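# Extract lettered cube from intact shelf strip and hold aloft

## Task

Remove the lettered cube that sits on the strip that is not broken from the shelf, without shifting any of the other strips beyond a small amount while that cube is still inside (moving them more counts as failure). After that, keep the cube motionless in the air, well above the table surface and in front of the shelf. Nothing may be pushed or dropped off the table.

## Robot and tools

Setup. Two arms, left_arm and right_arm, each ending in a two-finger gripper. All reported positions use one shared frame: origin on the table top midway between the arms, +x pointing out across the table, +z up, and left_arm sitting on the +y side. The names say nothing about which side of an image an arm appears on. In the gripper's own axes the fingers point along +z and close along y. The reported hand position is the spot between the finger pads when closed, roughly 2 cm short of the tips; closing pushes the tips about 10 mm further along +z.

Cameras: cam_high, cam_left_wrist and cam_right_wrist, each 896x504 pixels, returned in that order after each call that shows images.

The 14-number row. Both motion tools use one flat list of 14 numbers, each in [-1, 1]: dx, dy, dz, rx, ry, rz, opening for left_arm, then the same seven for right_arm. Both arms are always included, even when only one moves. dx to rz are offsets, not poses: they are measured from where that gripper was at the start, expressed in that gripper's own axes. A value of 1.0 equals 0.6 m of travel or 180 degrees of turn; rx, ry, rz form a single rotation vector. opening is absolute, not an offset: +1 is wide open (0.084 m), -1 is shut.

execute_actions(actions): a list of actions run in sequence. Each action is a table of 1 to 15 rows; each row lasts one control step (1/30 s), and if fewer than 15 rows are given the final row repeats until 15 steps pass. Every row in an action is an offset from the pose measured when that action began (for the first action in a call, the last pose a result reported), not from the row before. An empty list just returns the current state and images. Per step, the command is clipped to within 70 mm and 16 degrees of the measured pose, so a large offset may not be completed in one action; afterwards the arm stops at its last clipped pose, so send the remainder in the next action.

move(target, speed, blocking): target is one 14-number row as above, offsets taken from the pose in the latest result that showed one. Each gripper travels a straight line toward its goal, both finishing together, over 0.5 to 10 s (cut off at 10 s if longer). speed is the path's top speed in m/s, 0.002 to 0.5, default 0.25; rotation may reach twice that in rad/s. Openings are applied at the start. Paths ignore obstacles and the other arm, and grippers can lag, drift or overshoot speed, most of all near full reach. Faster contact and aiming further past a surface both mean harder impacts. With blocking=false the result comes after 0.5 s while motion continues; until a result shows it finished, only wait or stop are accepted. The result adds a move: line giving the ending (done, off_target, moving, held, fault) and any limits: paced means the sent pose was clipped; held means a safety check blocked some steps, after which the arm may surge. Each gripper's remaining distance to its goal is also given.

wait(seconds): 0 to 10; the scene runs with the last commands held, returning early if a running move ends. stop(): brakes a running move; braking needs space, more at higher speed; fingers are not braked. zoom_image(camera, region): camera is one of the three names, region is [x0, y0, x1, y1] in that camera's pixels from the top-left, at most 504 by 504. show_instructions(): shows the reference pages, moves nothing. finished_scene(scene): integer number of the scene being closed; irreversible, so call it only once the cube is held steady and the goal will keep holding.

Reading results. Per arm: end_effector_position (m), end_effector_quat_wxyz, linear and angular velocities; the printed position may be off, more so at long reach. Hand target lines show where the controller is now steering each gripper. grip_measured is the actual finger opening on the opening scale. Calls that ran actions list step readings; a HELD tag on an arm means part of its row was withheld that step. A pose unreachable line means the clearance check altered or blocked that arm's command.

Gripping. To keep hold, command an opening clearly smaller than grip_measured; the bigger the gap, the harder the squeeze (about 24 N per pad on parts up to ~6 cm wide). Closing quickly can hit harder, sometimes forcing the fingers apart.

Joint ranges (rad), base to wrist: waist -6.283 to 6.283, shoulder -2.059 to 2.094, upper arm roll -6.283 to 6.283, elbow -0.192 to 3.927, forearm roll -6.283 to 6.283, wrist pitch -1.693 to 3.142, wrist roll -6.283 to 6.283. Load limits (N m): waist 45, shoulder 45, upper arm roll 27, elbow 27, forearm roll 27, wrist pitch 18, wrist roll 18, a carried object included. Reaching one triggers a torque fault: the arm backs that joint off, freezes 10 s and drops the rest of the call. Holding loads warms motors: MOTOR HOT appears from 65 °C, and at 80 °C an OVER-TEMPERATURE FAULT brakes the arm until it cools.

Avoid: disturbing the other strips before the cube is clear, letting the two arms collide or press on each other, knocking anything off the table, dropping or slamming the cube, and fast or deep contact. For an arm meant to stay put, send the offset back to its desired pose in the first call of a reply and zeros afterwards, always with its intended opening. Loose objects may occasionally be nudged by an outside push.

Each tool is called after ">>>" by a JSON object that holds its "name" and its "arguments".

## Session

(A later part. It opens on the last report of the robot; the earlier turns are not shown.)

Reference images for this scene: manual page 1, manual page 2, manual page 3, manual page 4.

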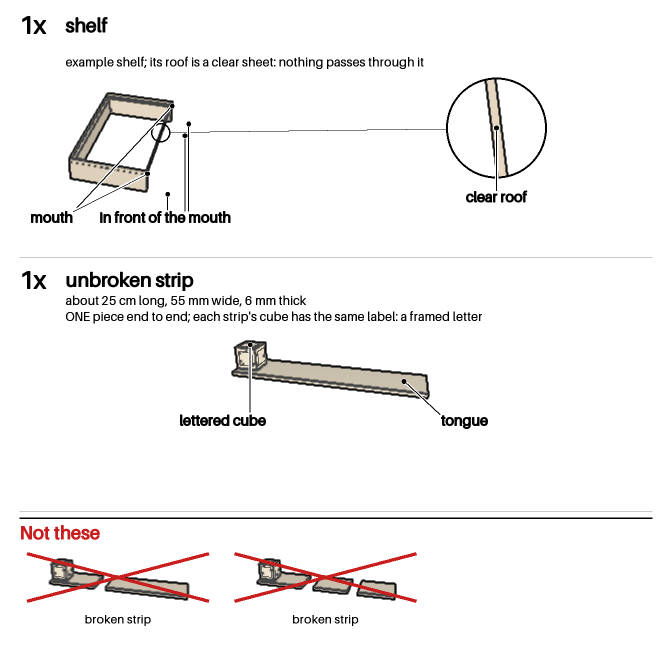

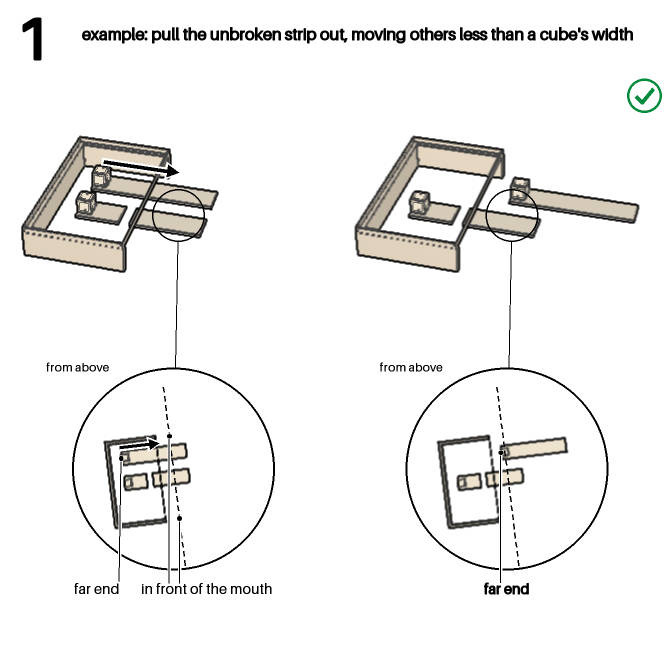

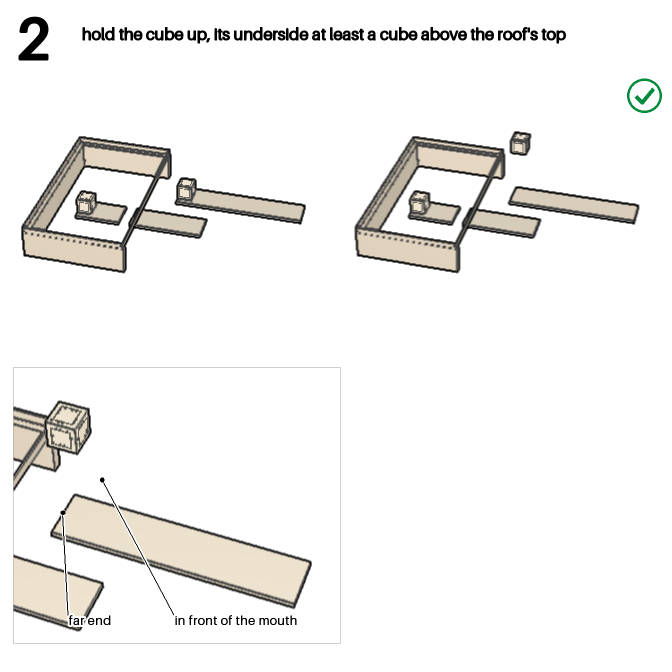

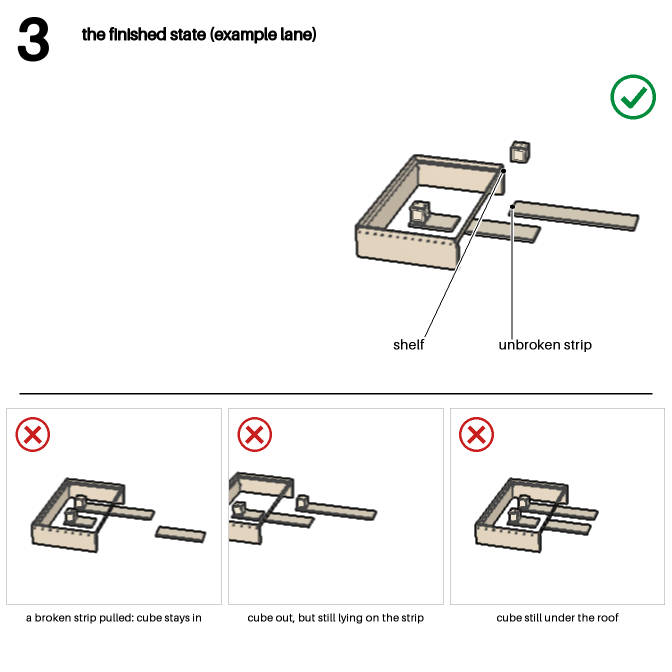

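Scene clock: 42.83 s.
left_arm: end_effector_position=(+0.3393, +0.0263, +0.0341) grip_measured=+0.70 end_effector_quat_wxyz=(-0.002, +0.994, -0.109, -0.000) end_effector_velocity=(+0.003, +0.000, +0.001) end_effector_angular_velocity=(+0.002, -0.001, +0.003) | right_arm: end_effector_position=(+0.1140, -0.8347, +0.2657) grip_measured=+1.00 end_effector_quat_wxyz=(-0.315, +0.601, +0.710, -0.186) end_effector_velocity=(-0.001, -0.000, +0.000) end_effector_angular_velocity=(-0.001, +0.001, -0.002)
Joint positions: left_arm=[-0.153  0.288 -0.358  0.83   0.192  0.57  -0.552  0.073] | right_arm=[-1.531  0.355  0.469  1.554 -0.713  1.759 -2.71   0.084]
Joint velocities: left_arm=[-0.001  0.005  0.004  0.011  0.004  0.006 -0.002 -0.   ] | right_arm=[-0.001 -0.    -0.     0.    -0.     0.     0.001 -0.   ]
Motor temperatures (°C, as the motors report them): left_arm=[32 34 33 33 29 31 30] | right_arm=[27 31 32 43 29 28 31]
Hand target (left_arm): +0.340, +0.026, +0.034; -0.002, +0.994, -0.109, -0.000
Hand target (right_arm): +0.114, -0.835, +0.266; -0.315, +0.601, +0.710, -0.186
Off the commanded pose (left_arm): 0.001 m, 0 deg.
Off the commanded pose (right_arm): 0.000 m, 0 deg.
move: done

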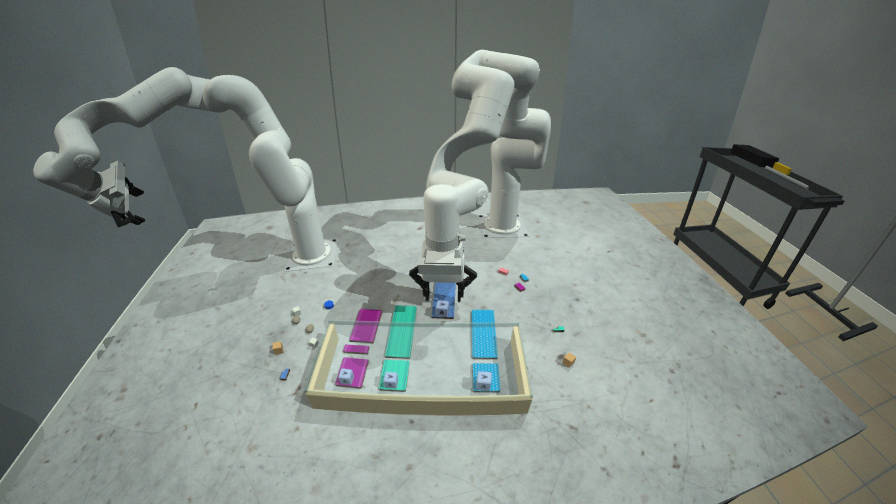

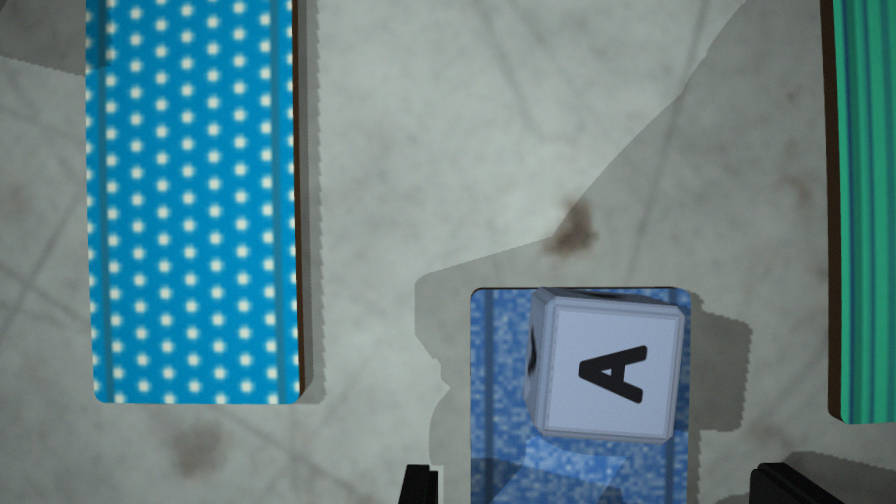

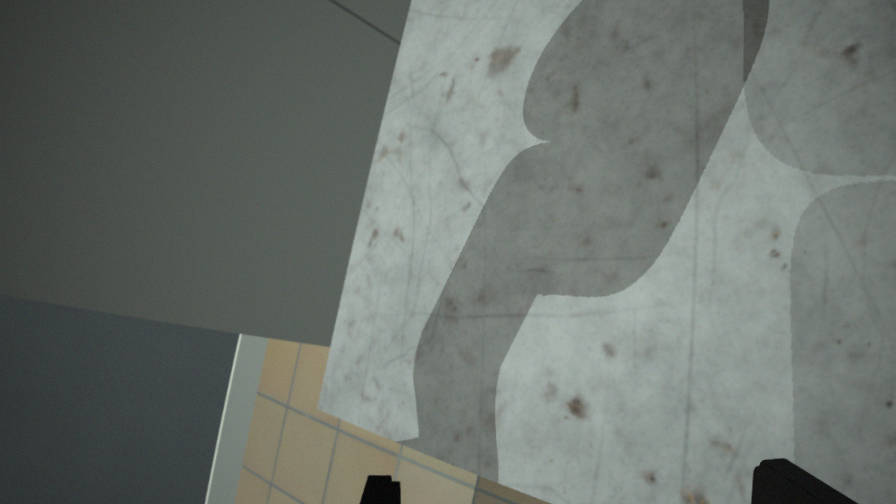

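>>> {"name": "move", "arguments": {"target": [0.06,0.003,0.005,0,0,0.03,0.4,0,0,0,0,0,0,1], "speed": 0.15}}

>>> {"name": "move", "arguments": {"target": [0,0,0,0,0,0,-0.7,0,0,0,0,0,0,1]}}

>>> {"name": "move", "arguments": {"target": [-0.02,0,-0.3,0,0,0,-0.7,0,0,0,0,0,0,1]}}

Scene clock: 52.50 s.
left_arm: end_effector_position=(+0.3738, +0.0167, +0.0309) grip_measured=+0.39 end_effector_quat_wxyz=(-0.002, +0.988, -0.156, -0.000) end_effector_velocity=(+0.002, +0.000, -0.000) end_effector_angular_velocity=(+0.001, +0.001, -0.003) | right_arm: end_effector_position=(+0.1140, -0.8347, +0.2657) grip_measured=+1.00 end_effector_quat_wxyz=(-0.315, +0.601, +0.710, -0.186) end_effector_velocity=(+0.000, -0.000, +0.000) end_effector_angular_velocity=(-0.001, -0.000, +0.001)
Joint positions: left_arm=[-0.145  0.385 -0.347  0.962  0.23   0.613 -0.456  0.061] | right_arm=[-1.531  0.355  0.469  1.554 -0.713  1.759 -2.71   0.084]
Joint velocities: left_arm=[0.001 0.006 0.001 0.009 0.002 0.005 0.005 0.   ] | right_arm=[ 0.    -0.     0.001  0.    -0.    -0.     0.     0.   ]
Motor temperatures (°C, as the motors report them): left_arm=[32 34 33 33 29 31 30] | right_arm=[27 32 32 44 29 28 31]
Hand target (left_arm): +0.374, +0.017, +0.031; -0.002, +0.988, -0.156, -0.000
Hand target (right_arm): +0.114, -0.835, +0.266; -0.315, +0.601, +0.710, -0.186
Off the commanded pose (left_arm): 0.000 m, 0 deg.
Off the commanded pose (right_arm): 0.000 m, 0 deg.
move: done

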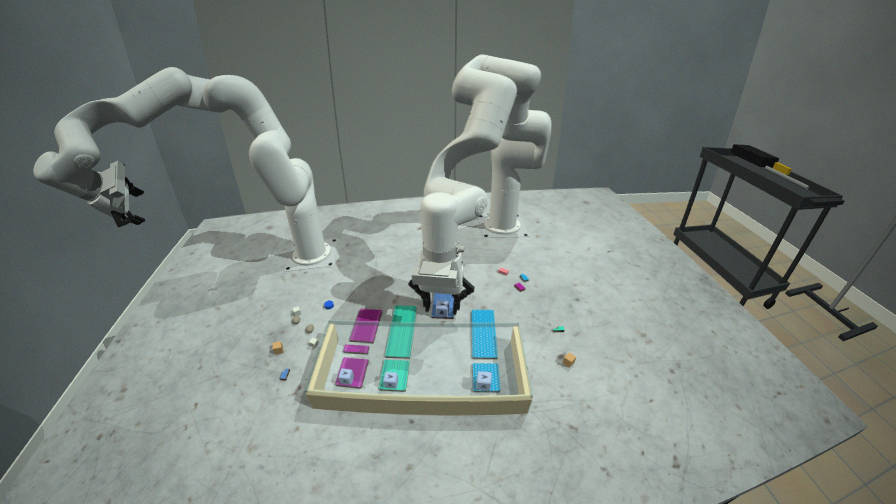

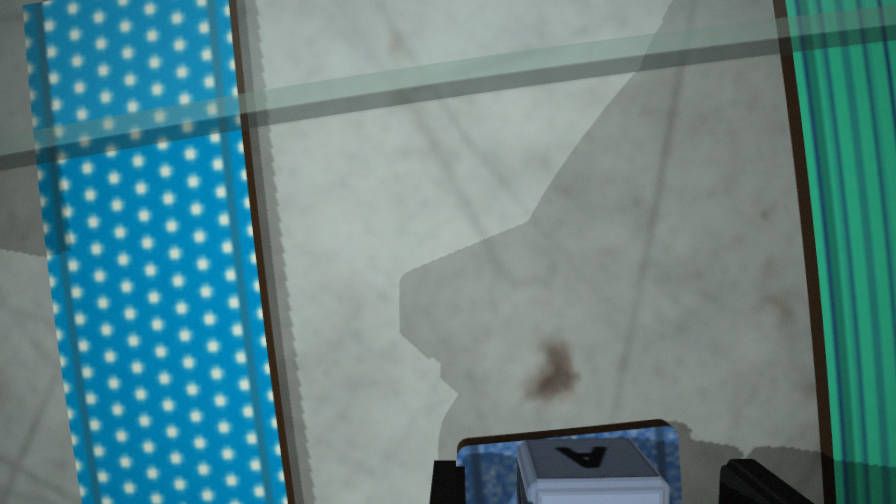

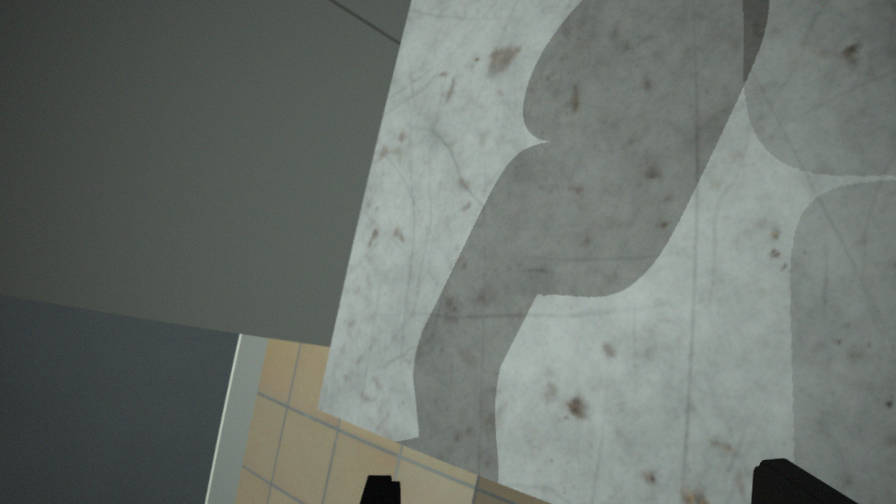

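Scene clock: 53.00 s.
left_arm: end_effector_position=(+0.3738, +0.0167, +0.0309) grip_measured=-0.35 end_effector_quat_wxyz=(-0.002, +0.988, -0.156, -0.000) end_effector_velocity=(+0.000, -0.000, +0.001) end_effector_angular_velocity=(-0.000, -0.001, +0.000) | right_arm: end_effector_position=(+0.1140, -0.8347, +0.2657) grip_measured=+1.00 end_effector_quat_wxyz=(-0.315, +0.601, +0.710, -0.186) end_effector_velocity=(-0.000, +0.000, +0.000) end_effector_angular_velocity=(+0.002, +0.001, +0.000)
Joint positions: left_arm=[-0.145  0.385 -0.348  0.962  0.23   0.613 -0.456  0.029] | right_arm=[-1.531  0.355  0.469  1.554 -0.713  1.759 -2.71   0.084]
Joint velocities: left_arm=[ 0.    -0.001 -0.    -0.    -0.     0.    -0.     0.   ] | right_arm=[-0.    -0.     0.    -0.     0.     0.002 -0.001 -0.   ]
Motor temperatures (°C, as the motors report them): left_arm=[32 34 33 33 29 31 30] | right_arm=[27 32 32 44 29 28 31]
Hand target (left_arm): +0.374, +0.017, +0.031; -0.002, +0.988, -0.156, -0.000
Hand target (right_arm): +0.114, -0.835, +0.266; -0.315, +0.601, +0.710, -0.186
Off the commanded pose (left_arm): 0.000 m, 0 deg.
Off the commanded pose (right_arm): 0.000 m, 0 deg.
move: done

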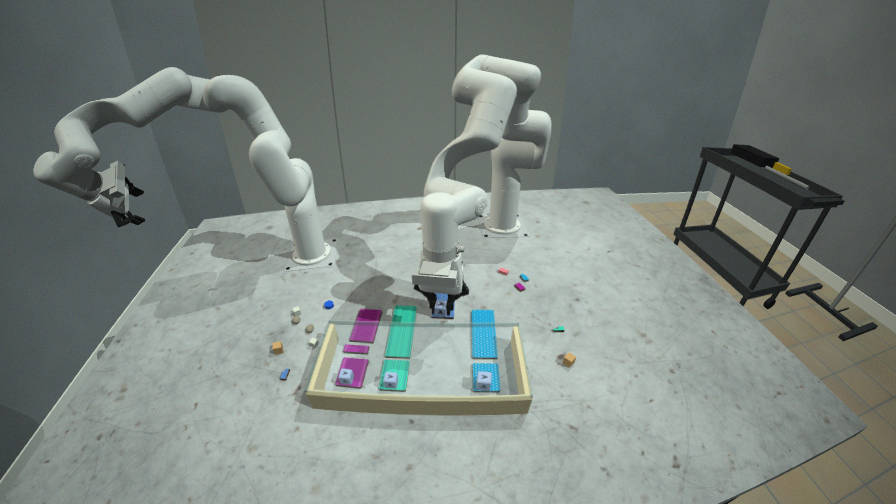

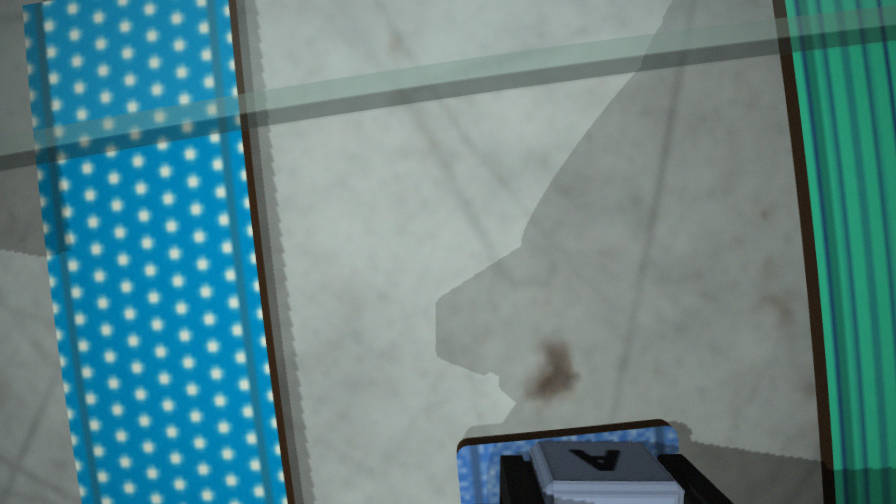

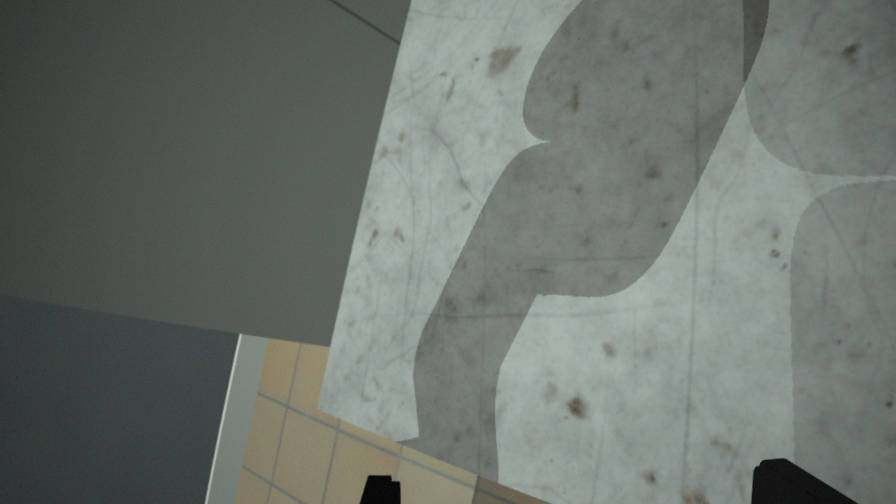

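Scene clock: 54.30 s.
left_arm: end_effector_position=(+0.3626, +0.0193, +0.2103) grip_measured=-0.35 end_effector_quat_wxyz=(-0.002, +0.988, -0.156, -0.001) end_effector_velocity=(+0.001, -0.001, +0.005) end_effector_angular_velocity=(-0.002, -0.005, -0.002) | right_arm: end_effector_position=(+0.1140, -0.8347, +0.2657) grip_measured=+1.00 end_effector_quat_wxyz=(-0.315, +0.601, +0.710, -0.186) end_effector_velocity=(-0.001, -0.000, +0.000) end_effector_angular_velocity=(-0.000, +0.001, -0.001)
Joint positions: left_arm=[-0.1    0.031 -0.407  1.099  0.017  1.074 -0.313  0.029] | right_arm=[-1.531  0.355  0.469  1.554 -0.713  1.759 -2.71   0.084]
Joint velocities: left_arm=[-0.    -0.004 -0.001  0.007 -0.     0.006  0.001  0.   ] | right_arm=[ 0.    -0.    -0.001  0.    -0.     0.001 -0.     0.   ]
Motor temperatures (°C, as the motors report them): left_arm=[32 34 33 33 29 31 30] | right_arm=[27 32 32 44 29 28 31]
Hand target (left_arm): +0.363, +0.019, +0.211; -0.002, +0.988, -0.156, -0.000
Hand target (right_arm): +0.114, -0.835, +0.266; -0.315, +0.601, +0.710, -0.186
Off the commanded pose (left_arm): 0.001 m, 0 deg.
Off the commanded pose (right_arm): 0.000 m, 0 deg.
move: done

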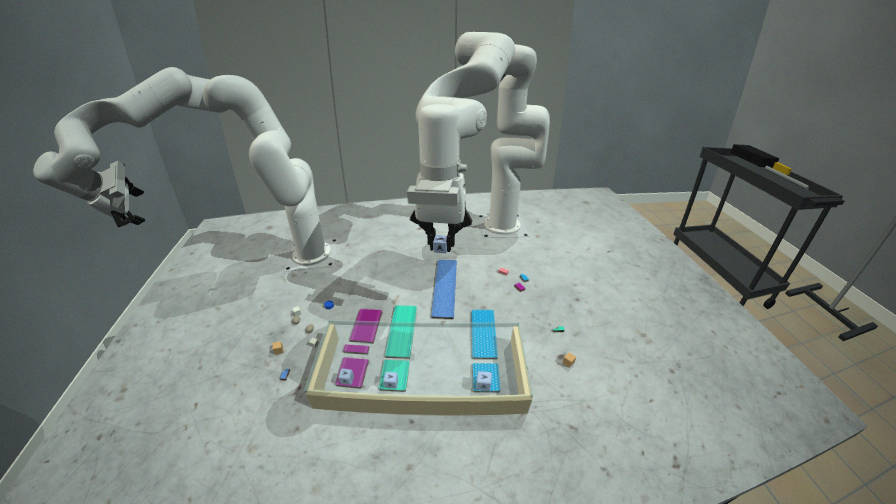

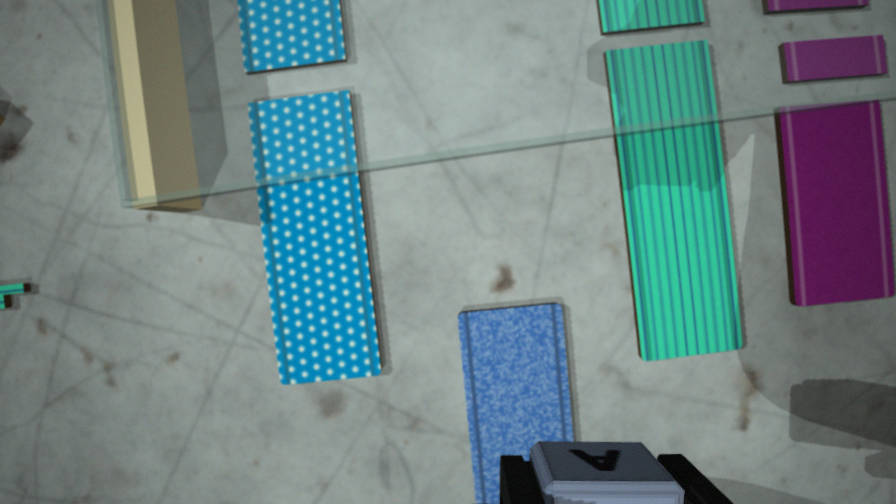

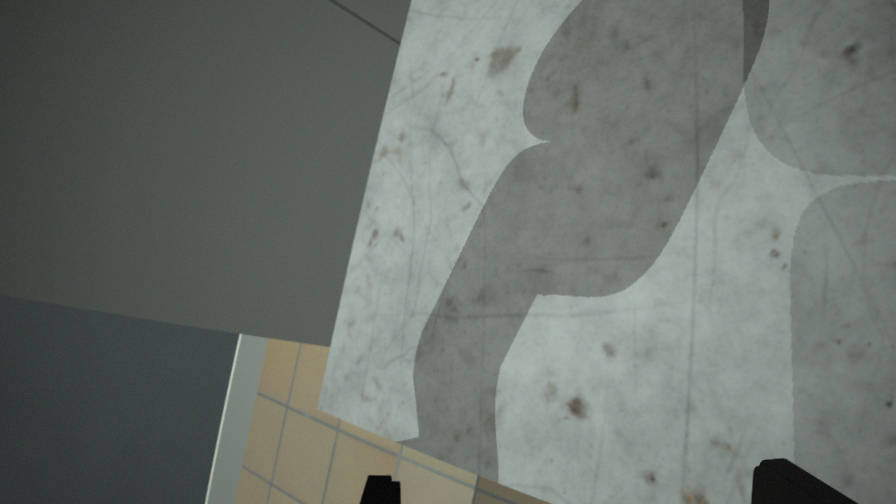

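>>> {"name": "finished_scene", "arguments": {"scene": 2}}

The scene is finished: the task was done.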